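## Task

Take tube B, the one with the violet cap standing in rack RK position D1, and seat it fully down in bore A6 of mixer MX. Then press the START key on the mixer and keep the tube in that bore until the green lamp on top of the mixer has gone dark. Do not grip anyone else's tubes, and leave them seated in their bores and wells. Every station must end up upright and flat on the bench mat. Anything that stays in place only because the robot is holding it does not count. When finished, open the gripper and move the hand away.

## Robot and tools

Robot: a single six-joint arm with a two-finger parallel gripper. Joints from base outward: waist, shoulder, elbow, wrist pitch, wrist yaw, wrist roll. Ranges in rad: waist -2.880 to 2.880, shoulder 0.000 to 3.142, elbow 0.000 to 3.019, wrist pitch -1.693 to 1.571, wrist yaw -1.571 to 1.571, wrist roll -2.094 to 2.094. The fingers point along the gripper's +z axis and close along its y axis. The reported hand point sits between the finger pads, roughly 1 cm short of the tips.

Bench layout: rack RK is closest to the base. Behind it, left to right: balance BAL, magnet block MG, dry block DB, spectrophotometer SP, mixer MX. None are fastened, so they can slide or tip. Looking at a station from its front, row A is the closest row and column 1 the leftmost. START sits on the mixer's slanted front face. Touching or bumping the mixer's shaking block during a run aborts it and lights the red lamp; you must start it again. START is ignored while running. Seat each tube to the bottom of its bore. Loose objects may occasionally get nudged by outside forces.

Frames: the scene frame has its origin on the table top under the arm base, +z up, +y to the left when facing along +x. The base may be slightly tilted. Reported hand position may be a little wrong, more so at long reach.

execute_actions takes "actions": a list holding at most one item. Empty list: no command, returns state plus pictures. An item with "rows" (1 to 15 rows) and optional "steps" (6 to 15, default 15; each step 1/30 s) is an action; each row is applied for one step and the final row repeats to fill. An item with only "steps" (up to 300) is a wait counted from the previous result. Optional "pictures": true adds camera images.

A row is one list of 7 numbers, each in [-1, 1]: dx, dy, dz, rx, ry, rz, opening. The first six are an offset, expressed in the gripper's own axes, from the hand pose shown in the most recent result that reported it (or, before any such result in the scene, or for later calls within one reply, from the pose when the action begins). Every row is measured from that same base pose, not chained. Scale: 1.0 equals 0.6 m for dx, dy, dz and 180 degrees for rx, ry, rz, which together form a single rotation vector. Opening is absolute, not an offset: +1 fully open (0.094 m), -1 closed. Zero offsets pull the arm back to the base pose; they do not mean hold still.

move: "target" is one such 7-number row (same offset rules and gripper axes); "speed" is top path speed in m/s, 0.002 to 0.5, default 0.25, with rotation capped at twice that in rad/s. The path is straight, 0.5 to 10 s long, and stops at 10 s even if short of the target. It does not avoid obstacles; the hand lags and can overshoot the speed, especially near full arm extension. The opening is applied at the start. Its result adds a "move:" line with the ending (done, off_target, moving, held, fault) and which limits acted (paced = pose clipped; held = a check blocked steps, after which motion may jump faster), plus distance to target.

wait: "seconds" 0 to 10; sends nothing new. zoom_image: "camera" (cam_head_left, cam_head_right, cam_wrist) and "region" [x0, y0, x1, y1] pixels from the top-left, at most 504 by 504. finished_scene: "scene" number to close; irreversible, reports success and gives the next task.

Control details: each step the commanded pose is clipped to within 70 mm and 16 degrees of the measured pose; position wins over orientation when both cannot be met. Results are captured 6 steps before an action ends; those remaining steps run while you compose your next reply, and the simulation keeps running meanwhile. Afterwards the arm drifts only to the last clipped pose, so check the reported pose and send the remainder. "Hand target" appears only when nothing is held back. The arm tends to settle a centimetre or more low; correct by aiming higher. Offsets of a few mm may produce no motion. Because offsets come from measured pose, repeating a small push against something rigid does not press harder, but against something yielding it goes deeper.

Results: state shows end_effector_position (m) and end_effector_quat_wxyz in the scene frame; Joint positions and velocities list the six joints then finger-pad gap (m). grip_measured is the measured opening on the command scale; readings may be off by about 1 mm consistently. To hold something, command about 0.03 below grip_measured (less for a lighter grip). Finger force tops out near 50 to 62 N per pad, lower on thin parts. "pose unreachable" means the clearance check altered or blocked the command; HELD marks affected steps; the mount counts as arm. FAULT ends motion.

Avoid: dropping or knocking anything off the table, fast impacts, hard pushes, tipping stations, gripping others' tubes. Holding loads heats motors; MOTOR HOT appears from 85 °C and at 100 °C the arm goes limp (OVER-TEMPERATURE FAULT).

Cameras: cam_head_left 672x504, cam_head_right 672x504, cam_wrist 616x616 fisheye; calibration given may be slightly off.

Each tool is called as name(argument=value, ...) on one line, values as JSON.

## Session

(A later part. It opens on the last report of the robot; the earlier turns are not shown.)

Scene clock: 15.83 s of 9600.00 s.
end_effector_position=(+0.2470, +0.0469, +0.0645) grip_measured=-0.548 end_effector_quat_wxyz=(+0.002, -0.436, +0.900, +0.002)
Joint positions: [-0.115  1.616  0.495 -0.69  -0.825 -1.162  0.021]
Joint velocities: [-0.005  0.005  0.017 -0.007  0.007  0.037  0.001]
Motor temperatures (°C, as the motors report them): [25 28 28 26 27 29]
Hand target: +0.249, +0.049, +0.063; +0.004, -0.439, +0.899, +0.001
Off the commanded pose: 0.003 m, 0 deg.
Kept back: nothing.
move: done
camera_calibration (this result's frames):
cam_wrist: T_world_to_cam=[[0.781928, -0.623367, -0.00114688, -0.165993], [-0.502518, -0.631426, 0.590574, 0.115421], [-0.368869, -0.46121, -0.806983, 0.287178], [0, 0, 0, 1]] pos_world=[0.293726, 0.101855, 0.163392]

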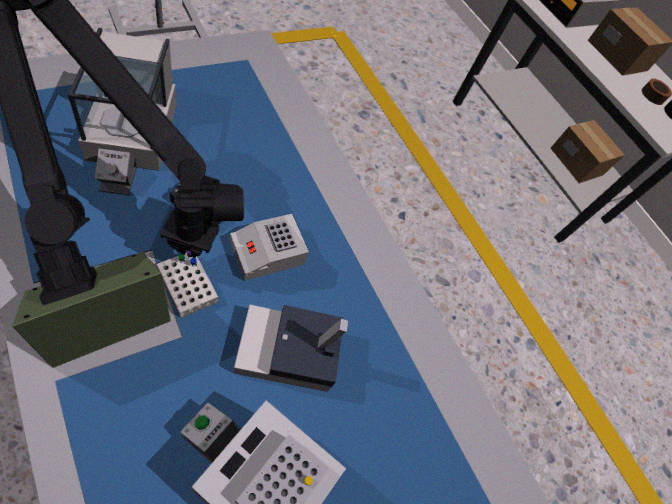

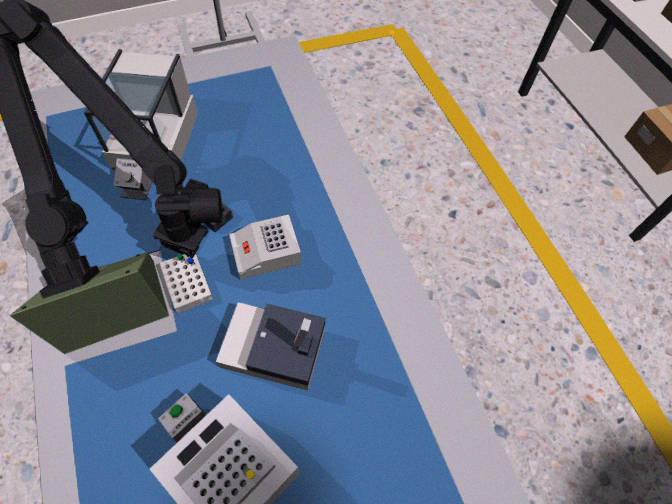

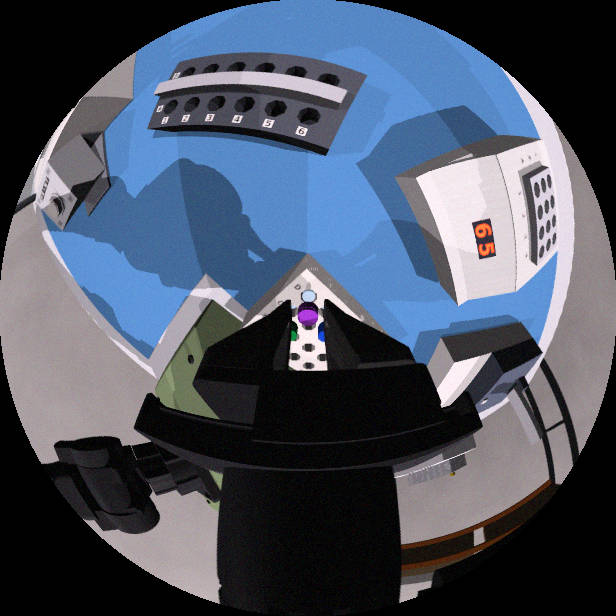

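move(target=[-0.004, 0, 0.002, 0, 0, 0, -0.755], speed=0.01)

zoom_image(camera="cam_wrist", region=[245, 250, 365, 370])

zoom_image(camera="cam_head_left", region=[160, 225, 220, 285])

Scene clock: 16.77 s of 9600.00 s.
end_effector_position=(+0.2470, +0.0469, +0.0645) grip_measured=-0.747 end_effector_quat_wxyz=(+0.002, -0.435, +0.901, +0.002)
Joint positions: [-0.115  1.616  0.495 -0.69  -0.825 -1.159  0.012]
Joint velocities: [-0.015 -0.005  0.007 -0.007 -0.051 -0.066 -0.001]
Motor temperatures (°C, as the motors report them): [25 28 28 26 27 29]
Hand target: +0.249, +0.049, +0.063; +0.002, -0.436, +0.900, +0.002
Off the commanded pose: 0.003 m, 0 deg.
Kept back: nothing.
move: done
camera_calibration (this result's frames):
cam_wrist: T_world_to_cam=[[0.780022, -0.625751, -0.00116379, -0.165409], [-0.504433, -0.629893, 0.590578, 0.115822], [-0.370288, -0.460077, -0.80698, 0.287475], [0, 0, 0, 1]] pos_world=[0.293895, 0.101711, 0.163392]

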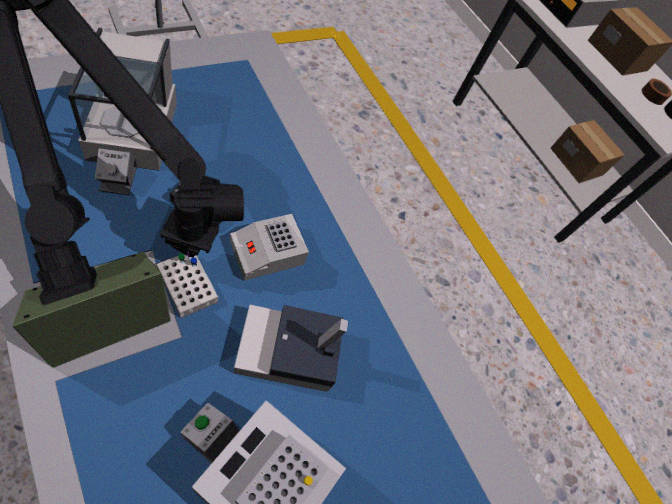

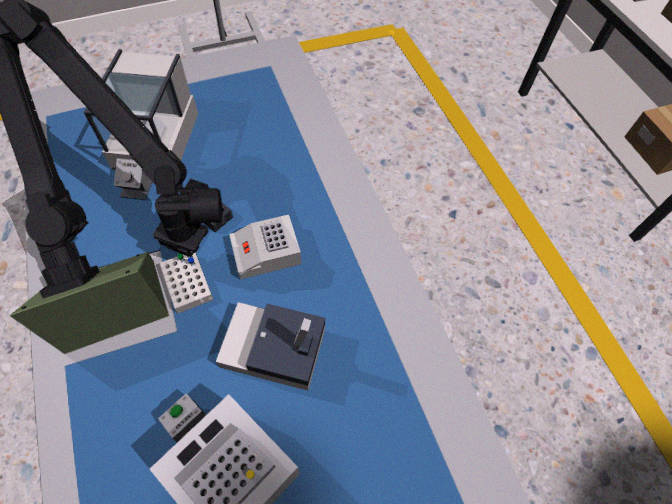

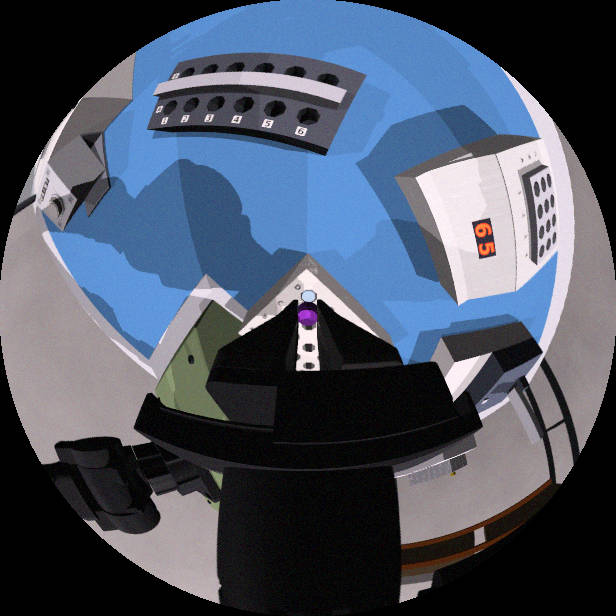

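Region (245, 250, 365, 370) of cam_wrist's 616x616 image, scaled by 4.200, with more detail than that image has.

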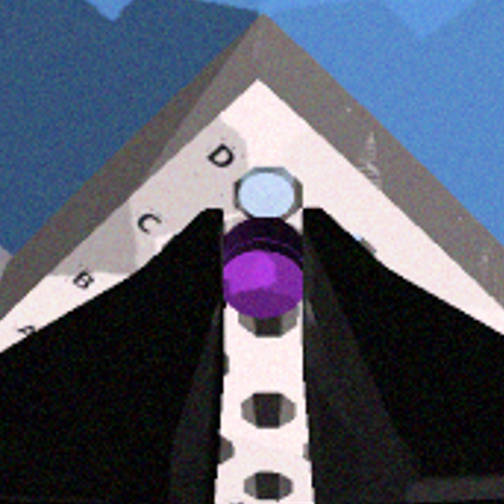

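Region (160, 225, 220, 285) of cam_head_left's 672x504 image, scaled by 8.400, with more detail than that image has.

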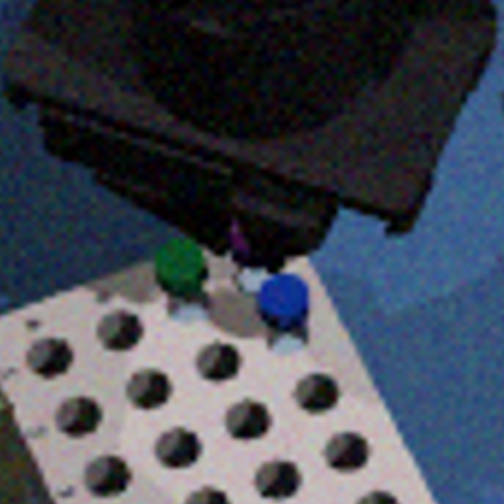

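execute_actions(actions=[{"rows": [[-0.002, 0, 0, 0, 0, 0, -0.78]], "steps": 8}])

move(target=[-0.002, 0, -0.09, 0, 0, 0, -0.78], speed=0.04)

zoom_image(camera="cam_wrist", region=[235, 210, 375, 350])

Scene clock: 17.03 s of 9600.00 s.
end_effector_position=(+0.2470, +0.0469, +0.0645) grip_measured=-0.765 end_effector_quat_wxyz=(+0.002, -0.435, +0.901, +0.002)
Joint positions: [-0.115  1.616  0.495 -0.69  -0.825 -1.159  0.011]
Joint velocities: [-0.005 -0.005  0.002 -0.007 -0.007  0.007 -0.002]
Motor temperatures (°C, as the motors report them): [25 28 28 26 27 29]
Steps of this call (steps 1 to 6: nothing new was sent; steps 7 to 8: the first 2 steps of this action). Readings (end_effector_position):
7: (+0.2470, +0.0469, +0.0645)
8: the state above

Scene clock: 18.90 s of 9600.00 s.
end_effector_position=(+0.2326, +0.0457, +0.1066) grip_measured=-0.766 end_effector_quat_wxyz=(-0.011, -0.423, +0.906, +0.012)
Joint positions: [-0.248  1.562  0.54  -0.965 -0.777 -1.346  0.011]
Joint velocities: [-0.015  0.005  0.007 -0.017  0.037 -0.037  0.   ]
Motor temperatures (°C, as the motors report them): [25 28 28 26 27 29]
Hand target: +0.247, +0.047, +0.119; +0.001, -0.434, +0.901, +0.000
Off your previous action's commanded pose: 0.001 m, 0 deg at its last step (step 6 of this call).
Off the commanded pose: 0.019 m, 2 deg.
Kept back: nothing.
move: off_target
camera_calibration (this result's frames):
cam_wrist: T_world_to_cam=[[0.762631, -0.646148, -0.0297729, -0.146836], [-0.502199, -0.620486, 0.602323, 0.0807513], [-0.407663, -0.444398, -0.797697, 0.322557], [0, 0, 0, 1]] pos_world=[0.28403, 0.0985712, 0.204293]

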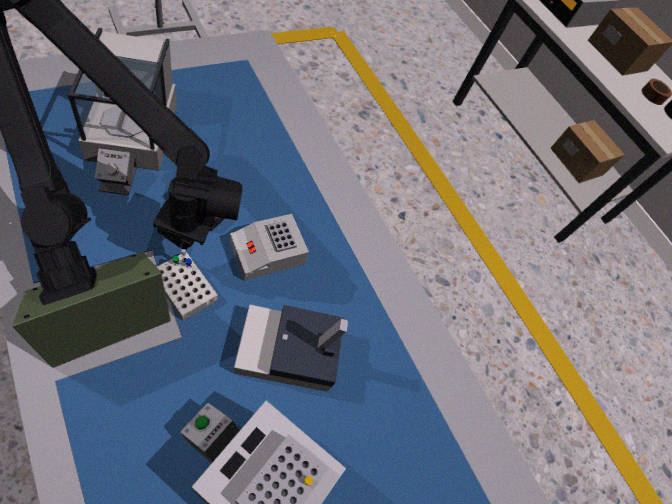

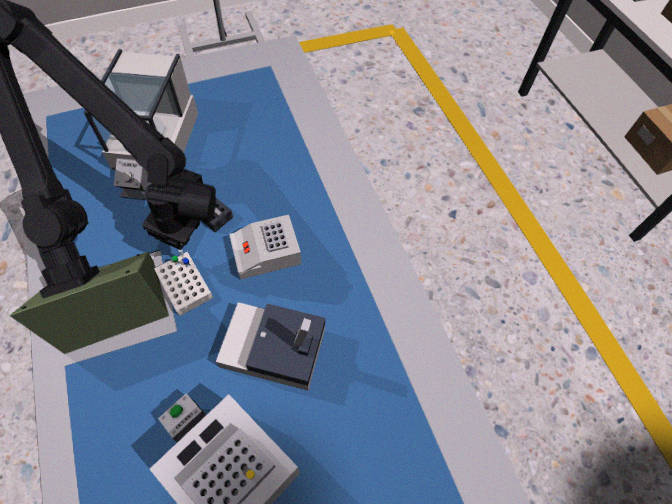

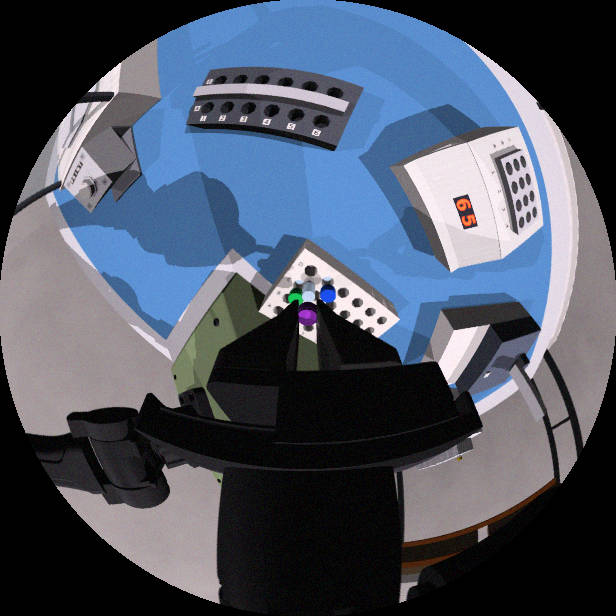

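Region (235, 210, 375, 350) of cam_wrist's 616x616 image, scaled by 3.600, with more detail than that image has.

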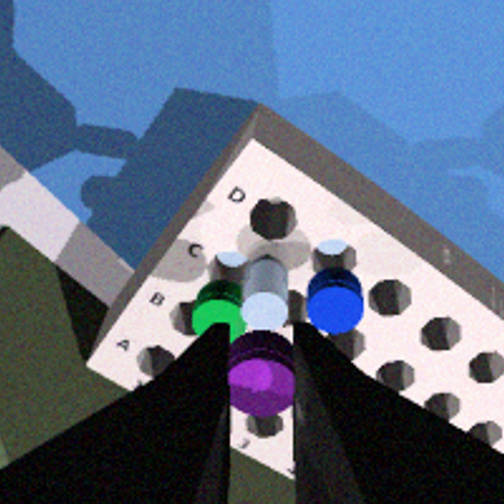

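zoom_image(camera="cam_head_right", region=[130, 230, 240, 340])

zoom_image(camera="cam_wrist", region=[200, 220, 320, 340])

Region (130, 230, 240, 340) of cam_head_right's 672x504 image, scaled by 4.582, with more detail than that image has.

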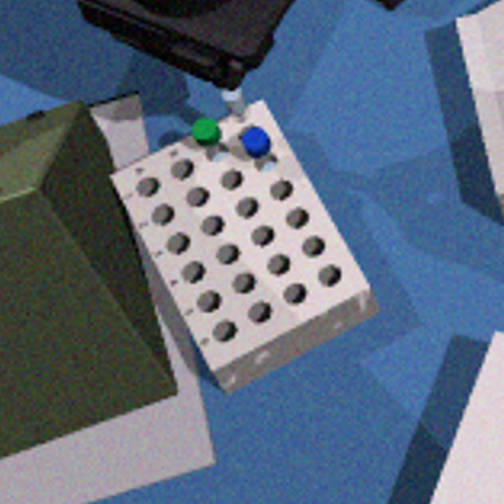

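Region (200, 220, 320, 340) of cam_wrist's 616x616 image, scaled by 4.200, with more detail than that image has.

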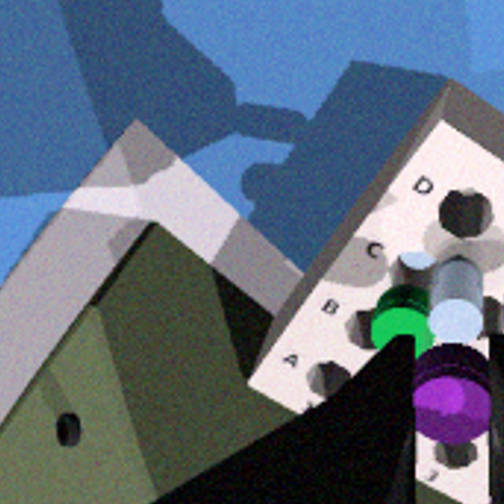

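move(target=[0.001, -0.0044, 0.032, 0.0093, -0.0047, -0.0083, -0.79], speed=0.03)

zoom_image(camera="cam_wrist", region=[255, 240, 355, 340])

zoom_image(camera="cam_head_left", region=[150, 225, 210, 285])

Scene clock: 21.47 s of 9600.00 s.
end_effector_position=(+0.2317, +0.0446, +0.0896) grip_measured=-0.774 end_effector_quat_wxyz=(+0.002, -0.434, +0.901, +0.003)
Joint positions: [-0.208  1.562  0.494 -0.84  -0.8   -1.29   0.011]
Joint velocities: [-0.005 -0.015 -0.017  0.012  0.051  0.051 -0.001]
Motor temperatures (°C, as the motors report them): [25 28 28 26 27 29]
Hand target: +0.234, +0.044, +0.087; +0.003, -0.434, +0.901, +0.002
Off the commanded pose: 0.003 m, 0 deg.
Kept back: nothing.
move: done
camera_calibration (this result's frames):
cam_wrist: T_world_to_cam=[[0.77942, -0.626491, -0.00364275, -0.154415], [-0.50419, -0.630695, 0.589929, 0.0918486], [-0.371883, -0.457966, -0.807447, 0.301348], [0, 0, 0, 1]] pos_world=[0.278729, 0.0991962, 0.188576]

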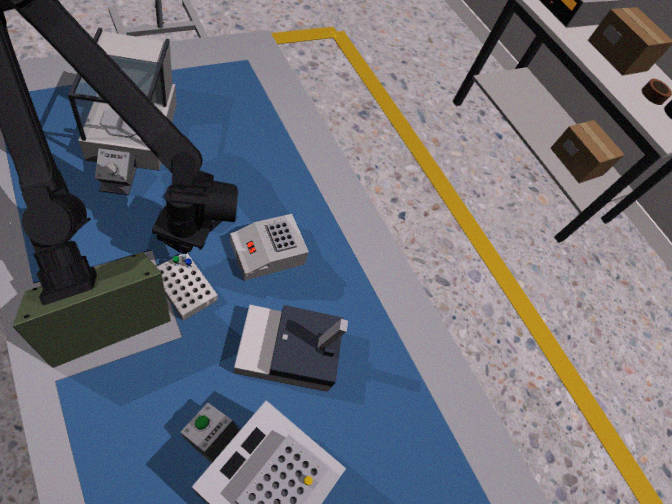

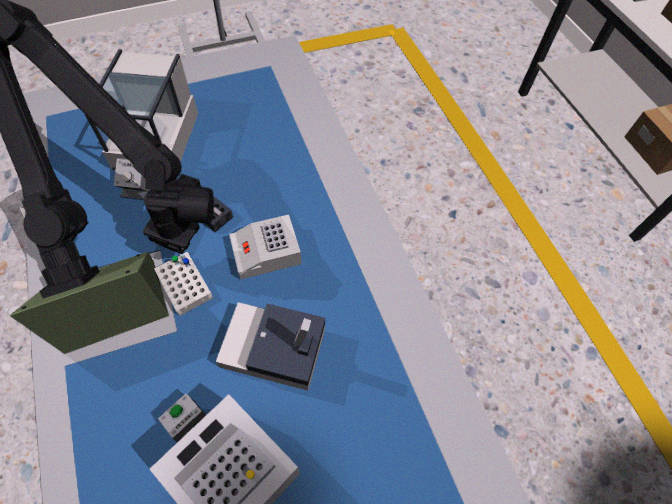

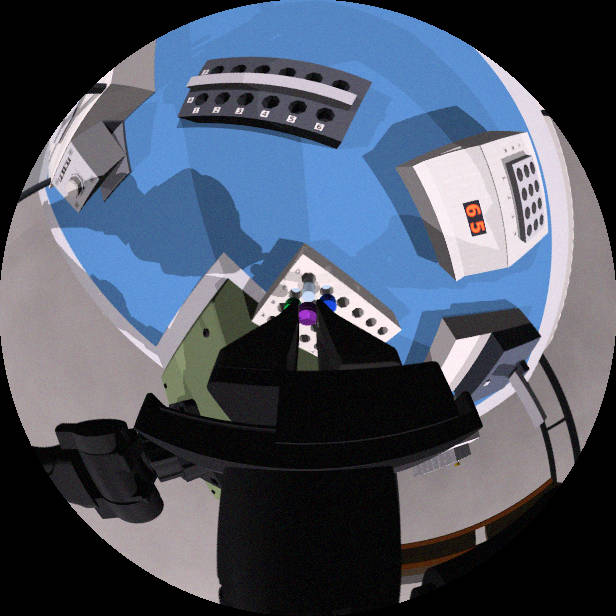

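Region (255, 240, 355, 340) of cam_wrist's 616x616 image, scaled by 5.040, with more detail than that image has.

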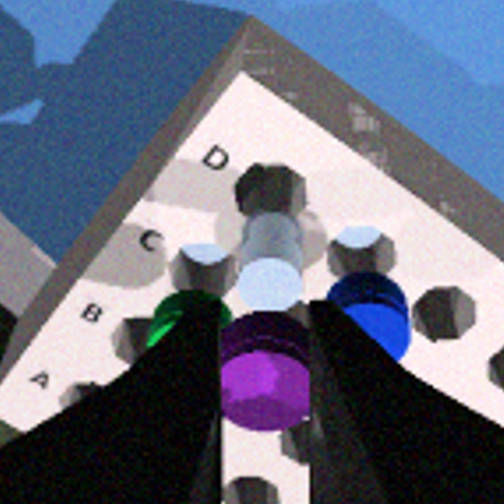

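Region (150, 225, 210, 285) of cam_head_left's 672x504 image, scaled by 8.400, with more detail than that image has.

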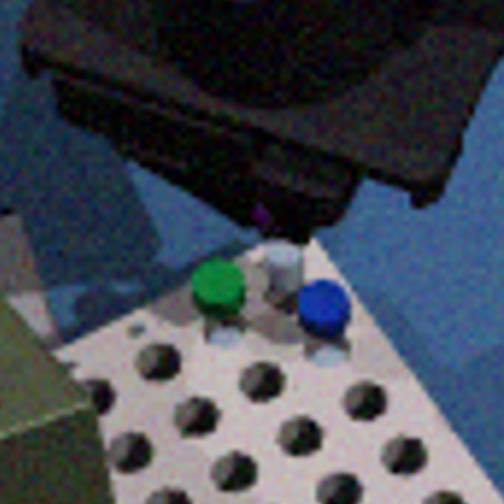

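move(target=[-0.004, -0.003, 0.031, 0, 0, 0, -0.79], speed=0.015)

zoom_image(camera="cam_wrist", region=[255, 240, 355, 340])

Scene clock: 23.33 s of 9600.00 s.
end_effector_position=(+0.2333, +0.0467, +0.0742) grip_measured=-0.774 end_effector_quat_wxyz=(+0.003, -0.435, +0.900, +0.003)
Joint positions: [-0.156  1.578  0.474 -0.75  -0.817 -1.219  0.011]
Joint velocities: [ 0.005 -0.005  0.002 -0.012 -0.051 -0.007  0.001]
Motor temperatures (°C, as the motors report them): [25 28 28 26 27 29]
Hand target: +0.235, +0.046, +0.071; +0.003, -0.435, +0.901, +0.004
Off the commanded pose: 0.004 m, 0 deg.
Kept back: nothing.
move: done
camera_calibration (this result's frames):
cam_wrist: T_world_to_cam=[[0.780536, -0.625104, -0.00284636, -0.154872], [-0.503902, -0.631879, 0.588908, 0.103146], [-0.369927, -0.45823, -0.808195, 0.290098], [0, 0, 0, 1]] pos_world=[0.280174, 0.101296, 0.173271]

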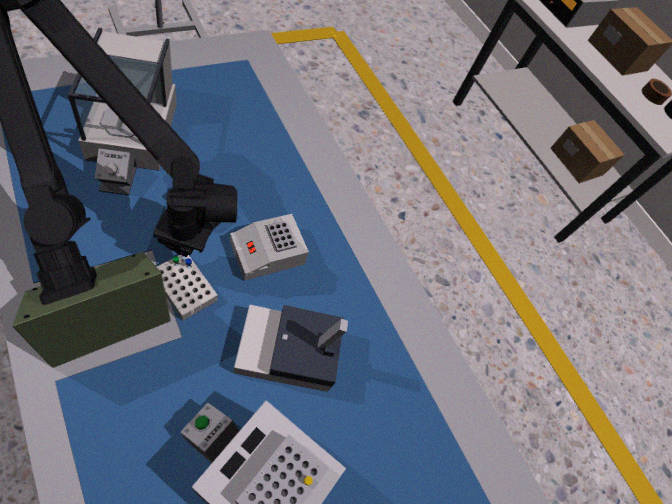

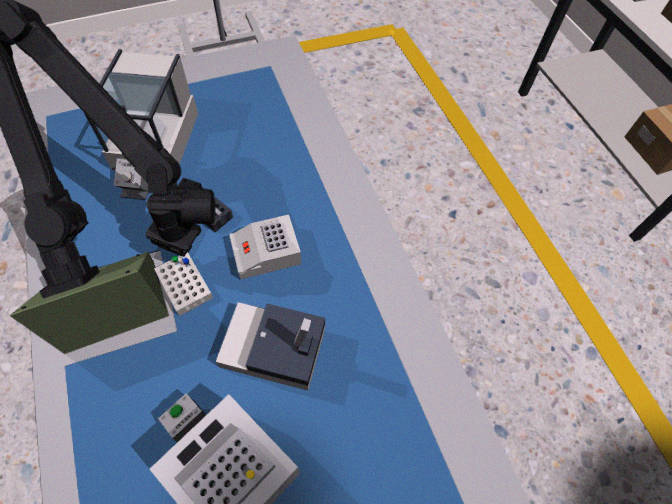

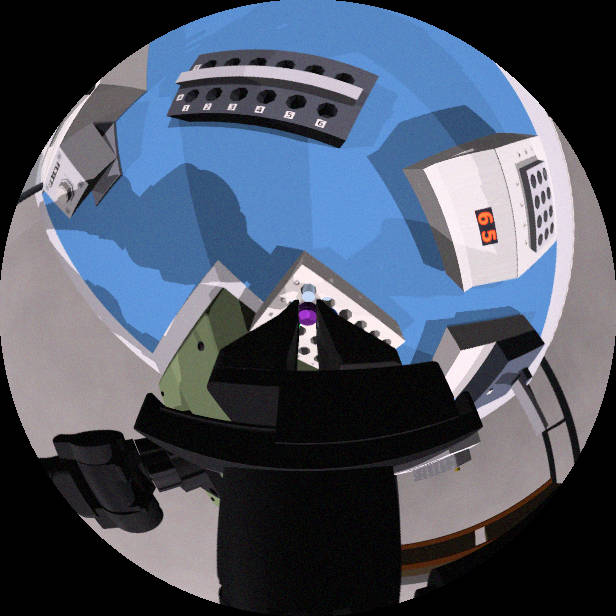

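Region (255, 240, 355, 340) of cam_wrist's 616x616 image, scaled by 5.040, with more detail than that image has.

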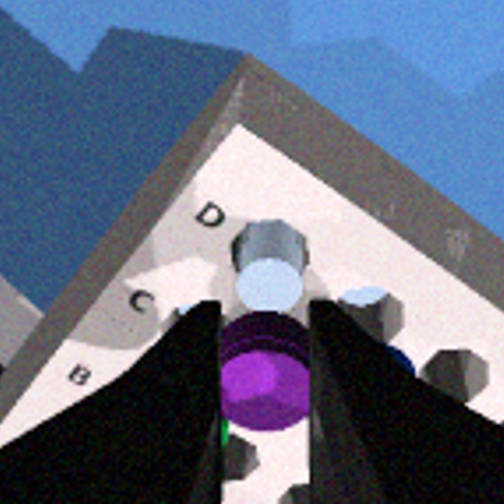

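execute_actions(actions=[{"rows": [[-0.0033,-0.0036,-0.003,0.0019,-0.0009,-0.0017,-0.79],[-0.0065,-0.0071,-0.006,0.0037,-0.0019,-0.0033,-0.79],[-0.0098,-0.0107,-0.009,0.0056,-0.0028,-0.005,-0.79],[-0.013,-0.0142,-0.012,0.0074,-0.0038,-0.0066,-0.79],[-0.0163,-0.0178,-0.015,0.0093,-0.0047,-0.0083,-0.79],[-0.0175,-0.0192,-0.015,0.0093,-0.0047,-0.0083,-0.79],[-0.0187,-0.0205,-0.015,0.0093,-0.0047,-0.0083,-0.79],[-0.0199,-0.0219,-0.015,0.0093,-0.0047,-0.0083,-0.79],[-0.0211,-0.0232,-0.015,0.0093,-0.0047,-0.0083,-0.79],[-0.0223,-0.0246,-0.015,0.0093,-0.0047,-0.0083,-0.79],[-0.0235,-0.0259,-0.015,0.0093,-0.0047,-0.0083,-0.79],[-0.0247,-0.0273,-0.015,0.0093,-0.0047,-0.0083,-0.79],[-0.0259,-0.0286,-0.015,0.0093,-0.0047,-0.0083,-0.79],[-0.0271,-0.03,-0.015,0.0093,-0.0047,-0.0083,-0.79],[-0.0283,-0.0313,-0.015,0.0093,-0.0047,-0.0083,-0.79]], "steps": 15}])

execute_actions(actions=[{"steps": 12}])

Scene clock: 24.23 s of 9600.00 s.
end_effector_position=(+0.2336, +0.0467, +0.0743) grip_measured=-0.774 end_effector_quat_wxyz=(+0.003, -0.434, +0.901, +0.003)
Joint positions: [-0.156  1.578  0.474 -0.75  -0.817 -1.217  0.011]
Joint velocities: [ 0.005  0.005  0.007 -0.002  0.007  0.037  0.001]
Motor temperatures (°C, as the motors report them): [25 28 28 26 27 29]
Steps of this call (steps 1 to 18: nothing new was sent; steps 19 to 27: the first 9 steps of this action). Readings (end_effector_position):
19: (+0.2334, +0.0467, +0.0742)
20: (+0.2334, +0.0467, +0.0742)
22: (+0.2334, +0.0467, +0.0742)
26: (+0.2334, +0.0467, +0.0742)
27: the state above

Scene clock: 24.63 s of 9600.00 s.
end_effector_position=(+0.2446, +0.0475, +0.0783) grip_measured=-0.774 end_effector_quat_wxyz=(+0.008, -0.441, +0.897, -0.002)
Joint positions: [-0.156  1.578  0.496 -0.75  -0.817 -1.217  0.011]
Joint velocities: [-0.005  0.015  0.017  0.002 -0.037  0.007 -0.001]
Motor temperatures (°C, as the motors report them): [25 28 28 26 27 29]
Hand target: +0.258, +0.048, +0.084; +0.016, -0.447, +0.895, -0.007
Off the commanded pose: 0.015 m, 1 deg.
Kept back: nothing.
Steps of this call (steps 1 to 6: the last 6 steps of your previous action; steps 7 to 12: nothing new was sent). Readings (end_effector_position):
1: (+0.2338, +0.0467, +0.0744)
2: (+0.2344, +0.0467, +0.0746)
4: (+0.2365, +0.0469, +0.0753)
8: (+0.2425, +0.0473, +0.0775)
12: the state above

execute_actions(actions=[{"rows": [[-0.0152,-0.0184,-0.0075,0.005,-0.003,-0.004,-0.79],[-0.016,-0.0194,-0.0065,0.005,-0.003,-0.004,-0.79],[-0.0167,-0.0203,-0.0055,0.005,-0.003,-0.004,-0.79],[-0.0175,-0.0213,-0.0045,0.005,-0.003,-0.004,-0.79],[-0.0182,-0.0223,-0.0035,0.005,-0.003,-0.004,-0.79],[-0.019,-0.0233,-0.0028,0.005,-0.003,-0.004,-0.79],[-0.0197,-0.0243,-0.0028,0.005,-0.003,-0.004,-0.79],[-0.0205,-0.0252,-0.0028,0.005,-0.003,-0.004,-0.79],[-0.0212,-0.0262,-0.0028,0.005,-0.003,-0.004,-0.79],[-0.022,-0.0272,-0.0028,0.005,-0.003,-0.004,-0.79],[-0.023,-0.0285,-0.0028,0.005,-0.003,-0.004,-0.79]], "steps": 12}])

execute_actions(actions=[{"steps": 14}], pictures=true)

zoom_image(camera="cam_head_right", region=[130, 230, 240, 340])

zoom_image(camera="cam_wrist", region=[215, 220, 355, 360])

Scene clock: 25.33 s of 9600.00 s.
end_effector_position=(+0.2447, +0.0476, +0.0782) grip_measured=-0.774 end_effector_quat_wxyz=(+0.009, -0.440, +0.898, -0.002)
Joint positions: [-0.156  1.579  0.497 -0.75  -0.818 -1.215  0.011]
Joint velocities: [ 0.005  0.024  0.012 -0.017 -0.022  0.007 -0.001]
Motor temperatures (°C, as the motors report them): [25 28 28 26 27 29]
Steps of this call (steps 1 to 15: nothing new was sent; steps 16 to 21: the first 6 steps of this action). Readings (end_effector_position):
16: (+0.2446, +0.0475, +0.0783)
17: (+0.2446, +0.0475, +0.0783)
19: (+0.2446, +0.0475, +0.0783)
21: the state above

Scene clock: 25.80 s of 9600.00 s.
end_effector_position=(+0.2498, +0.0471, +0.0787) grip_measured=-0.774 end_effector_quat_wxyz=(+0.009, -0.437, +0.899, -0.001)
Joint positions: [-0.155  1.59   0.51  -0.75  -0.82  -1.206  0.011]
Joint velocities: [-0.005  0.005 -0.012  0.007 -0.051 -0.081  0.001]
Motor temperatures (°C, as the motors report them): [25 28 28 26 27 29]
Hand target: +0.266, +0.048, +0.081; +0.016, -0.447, +0.894, -0.007
Off the commanded pose: 0.017 m, 2 deg.
Kept back: nothing.
Steps of this call (steps 1 to 6: the last 6 steps of your previous action; steps 7 to 14: nothing new was sent). Readings (end_effector_position):
1: (+0.2448, +0.0475, +0.0782)
2: (+0.2452, +0.0474, +0.0782)
4: (+0.2462, +0.0472, +0.0782)
8: (+0.2491, +0.0470, +0.0785)
14: the state above
camera_calibration (this result's frames):
cam_wrist: T_world_to_cam=[[0.783712, -0.62103, 0.0108411, -0.169544], [-0.509838, -0.633227, 0.582314, 0.111157], [-0.35477, -0.461893, -0.812892, 0.29669], [0, 0, 0, 1]] pos_world=[0.294803, 0.102135, 0.178286]

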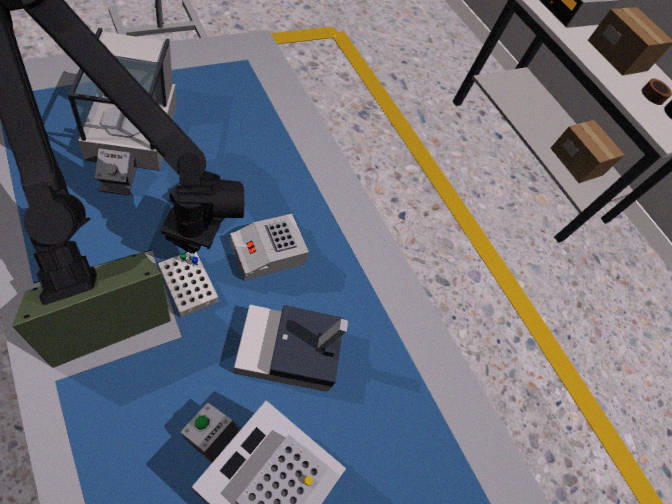

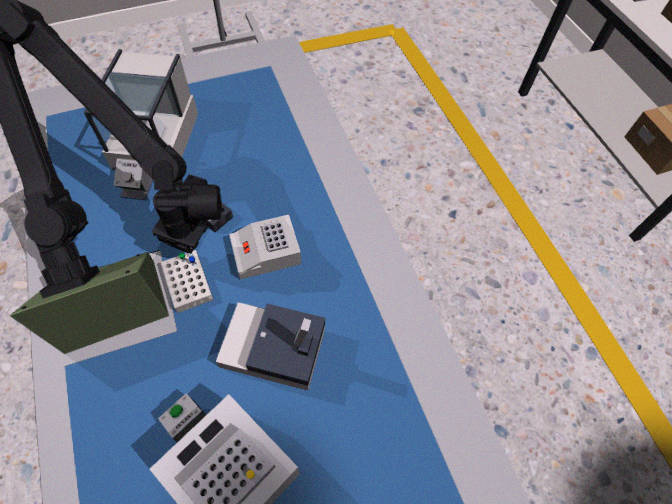

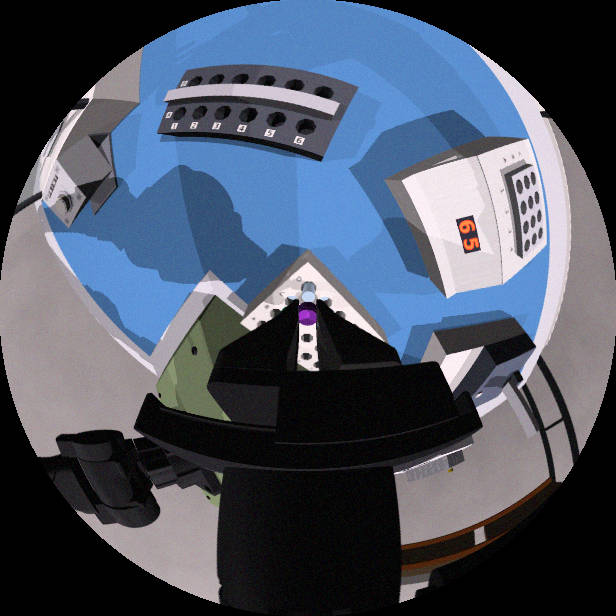

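Region (130, 230, 240, 340) of cam_head_right's 672x504 image, scaled by 4.582, with more detail than that image has.

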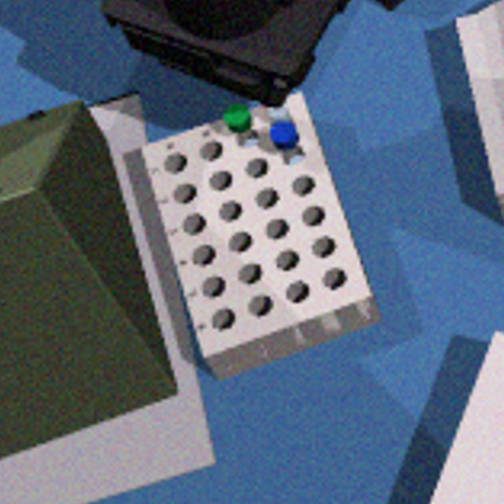

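Region (215, 220, 355, 360) of cam_wrist's 616x616 image, scaled by 3.600, with more detail than that image has.

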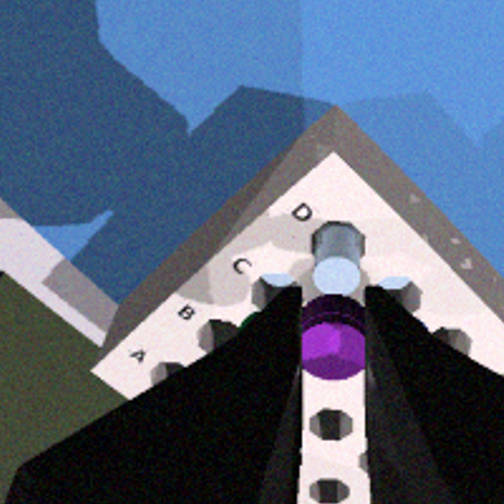

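execute_actions(actions=[{"rows": [[-0.0184,-0.0207,-0.008,0.0053,-0.0024,-0.0071,-0.79],[-0.0185,-0.0207,-0.013,0.0053,-0.0024,-0.0071,-0.79],[-0.0186,-0.0208,-0.018,0.0053,-0.0024,-0.0071,-0.79],[-0.0186,-0.0208,-0.023,0.0053,-0.0024,-0.0071,-0.79],[-0.0187,-0.0209,-0.028,0.0053,-0.0024,-0.0071,-0.79],[-0.0188,-0.0209,-0.033,0.0053,-0.0024,-0.0071,-0.79],[-0.0189,-0.021,-0.039,0.0053,-0.0024,-0.0071,-0.79],[-0.019,-0.021,-0.045,0.0053,-0.0024,-0.0071,-0.79],[-0.0191,-0.0211,-0.052,0.0053,-0.0024,-0.0071,-0.79],[-0.0192,-0.0212,-0.06,0.0053,-0.0024,-0.0071,-0.79],[-0.0193,-0.0213,-0.068,0.0053,-0.0024,-0.0071,-0.79],[-0.0194,-0.0214,-0.076,0.0053,-0.0024,-0.0071,-0.79],[-0.0196,-0.0214,-0.084,0.0053,-0.0024,-0.0071,-0.79],[-0.0197,-0.0215,-0.092,0.0053,-0.0024,-0.0071,-0.79],[-0.0198,-0.0216,-0.1,0.0053,-0.0024,-0.0071,-0.79]], "steps": 15}])

execute_actions(actions=[{"steps": 16}], pictures=true)

zoom_image(camera="cam_head_right", region=[130, 230, 240, 340])

zoom_image(camera="cam_head_right", region=[140, 390, 254, 504])

zoom_image(camera="cam_head_left", region=[175, 390, 289, 504])

Scene clock: 26.70 s of 9600.00 s.
end_effector_position=(+0.2505, +0.0462, +0.0888) grip_measured=-0.774 end_effector_quat_wxyz=(+0.001, -0.432, +0.902, +0.001)
Joint positions: [-0.181  1.589  0.536 -0.825 -0.805 -1.246  0.011]
Joint velocities: [-0.278 -0.034  0.154 -0.51  -0.007 -0.271 -0.   ]
Motor temperatures (°C, as the motors report them): [25 28 28 26 27 29]
Steps of this call (steps 1 to 18: nothing new was sent; steps 19 to 27: the first 9 steps of this action). Readings (end_effector_position):
19: (+0.2498, +0.0471, +0.0787)
20: (+0.2500, +0.0471, +0.0787)
22: (+0.2502, +0.0473, +0.0795)
26: (+0.2506, +0.0468, +0.0861)
27: the state above

Scene clock: 27.23 s of 9600.00 s.
end_effector_position=(+0.2544, +0.0448, +0.1263) grip_measured=-0.774 end_effector_quat_wxyz=(+0.009, -0.434, +0.901, -0.003)
Joint positions: [-0.282  1.549  0.591 -0.992 -0.777 -1.369  0.011]
Joint velocities: [-0.005  0.005 -0.007 -0.012 -0.007 -0.095 -0.001]
Motor temperatures (°C, as the motors report them): [25 28 28 26 27 29]
Hand target: +0.266, +0.046, +0.137; +0.016, -0.446, +0.895, -0.012
Off the commanded pose: 0.018 m, 2 deg.
Kept back: nothing.
Steps of this call (steps 1 to 6: the last 6 steps of your previous action; steps 7 to 16: nothing new was sent). Readings (end_effector_position):
1: (+0.2505, +0.0455, +0.0921)
2: (+0.2505, +0.0450, +0.0957)
4: (+0.2507, +0.0443, +0.1045)
8: (+0.2529, +0.0441, +0.1221)
16: the state above
camera_calibration (this result's frames):
cam_wrist: T_world_to_cam=[[0.779278, -0.626513, 0.0143655, -0.174156], [-0.515288, -0.627549, 0.583661, 0.0852408], [-0.356657, -0.462237, -0.81187, 0.3364], [0, 0, 0, 1]] pos_world=[0.299618, 0.0998782, 0.225863]

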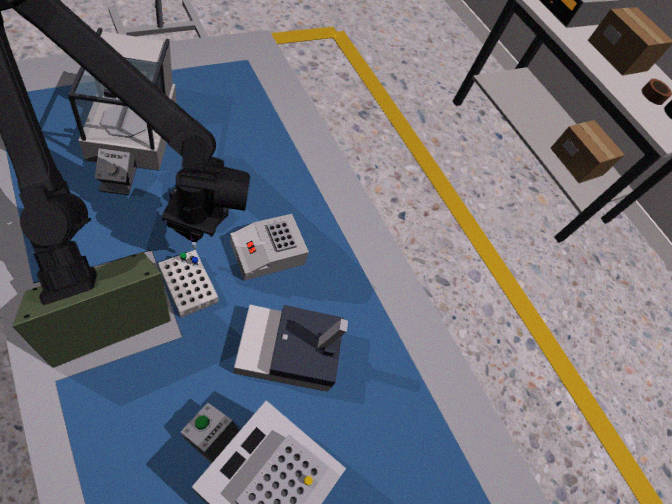

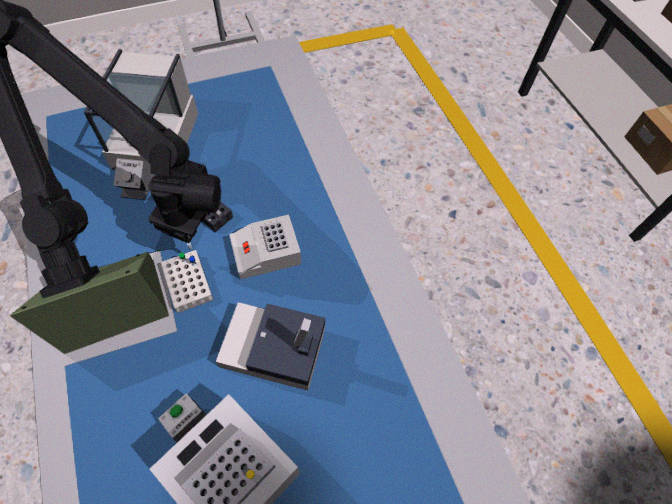

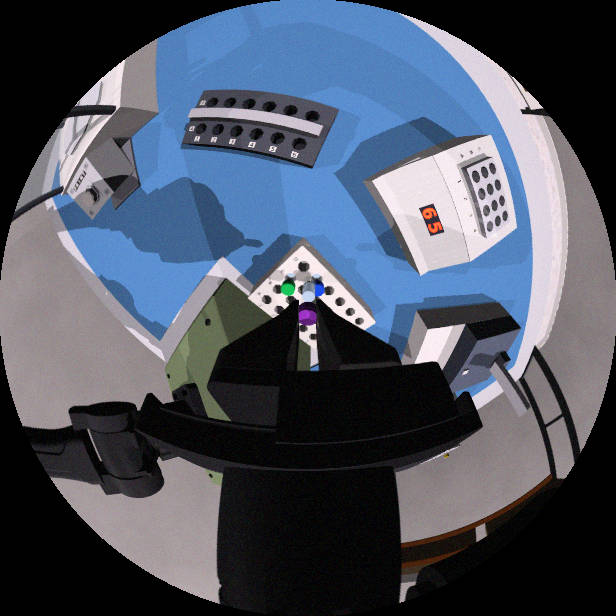

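Region (130, 230, 240, 340) of cam_head_right's 672x504 image, scaled by 4.582, with more detail than that image has.

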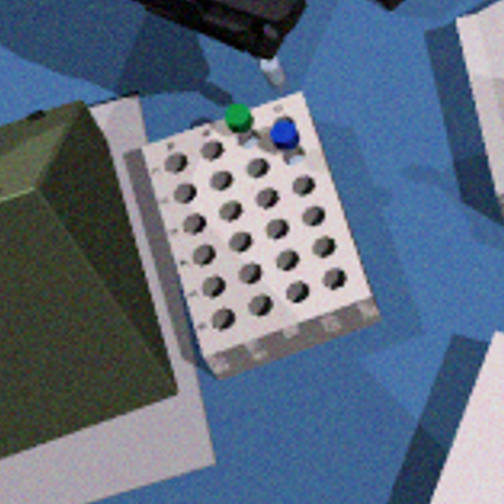

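Region (140, 390, 254, 504) of cam_head_right's 672x504 image, scaled by 4.421, with more detail than that image has.

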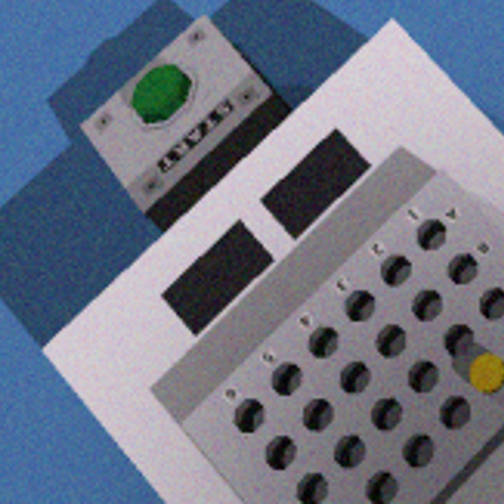

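Region (175, 390, 289, 504) of cam_head_left's 672x504 image, scaled by 4.421, with more detail than that image has.

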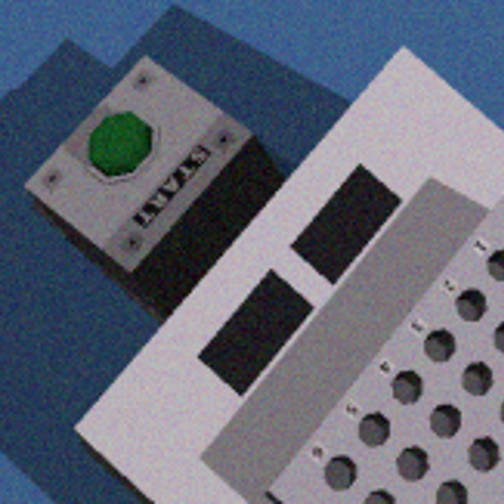

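move(target=[0.719, -0.4065, -0.294, -0.0011, 0.0064, 0.3857, -0.79], speed=0.25)

Scene clock: 32.53 s of 9600.00 s.
end_effector_position=(+0.1532, -0.4363, +0.2868) grip_measured=-0.774 end_effector_quat_wxyz=(-0.010, +0.158, +0.987, +0.004)
Joint positions: [-1.232  2.671  1.712 -1.458 -0.159 -1.035  0.011]
Joint velocities: [-0.024  0.005 -0.012 -0.012 -0.037 -0.037  0.001]
Motor temperatures (°C, as the motors report them): [25 28 29 26 27 29]
Hand target: +0.157, -0.448, +0.301; -0.005, +0.163, +0.987, -0.008
Off the commanded pose: 0.025 m, 1 deg.
Kept back: nothing.
move: off_target
camera_calibration (this result's frames):
cam_wrist: T_world_to_cam=[[-0.316707, -0.948516, -0.00380427, -0.366333], [-0.750939, 0.248282, 0.611921, 0.0476175], [-0.579472, 0.196656, -0.79091, 0.523798], [0, 0, 0, 1]] pos_world=[0.223264, -0.462304, 0.383746]

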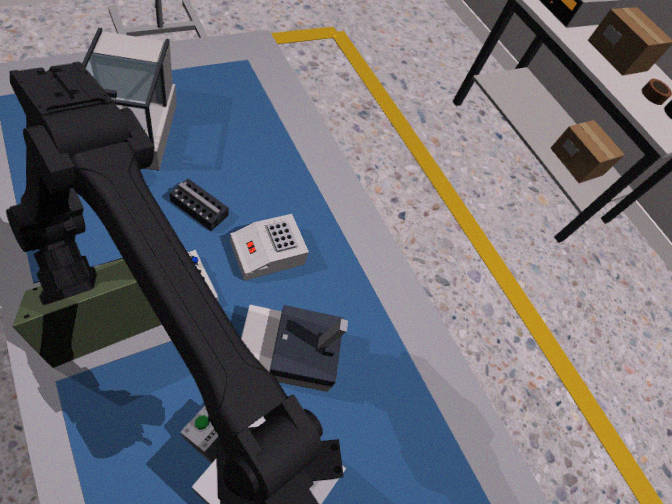

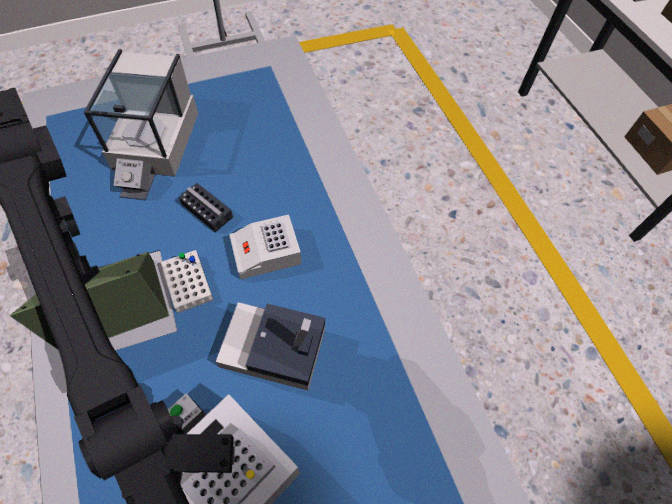

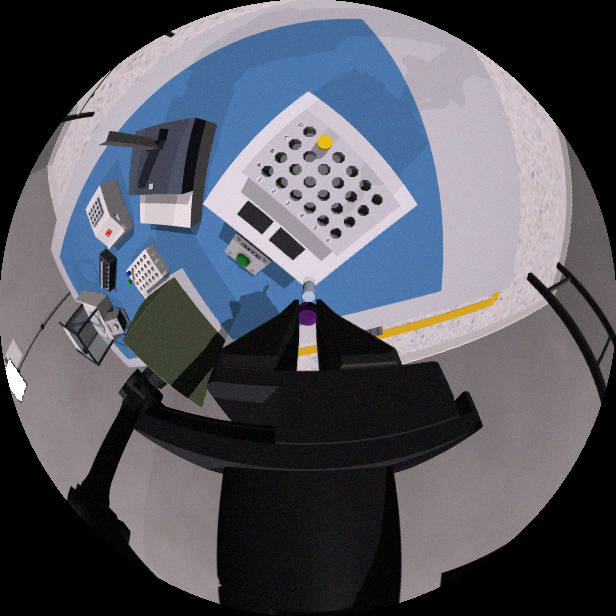

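zoom_image(camera="cam_wrist", region=[210, 100, 420, 310])

Region (210, 100, 420, 310) of cam_wrist's 616x616 image, scaled by 2.400, with more detail than that image has.

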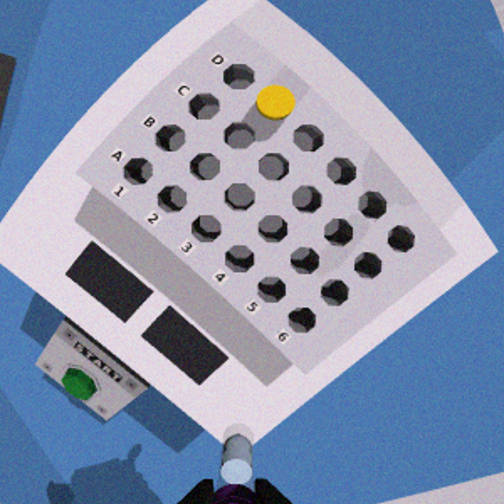

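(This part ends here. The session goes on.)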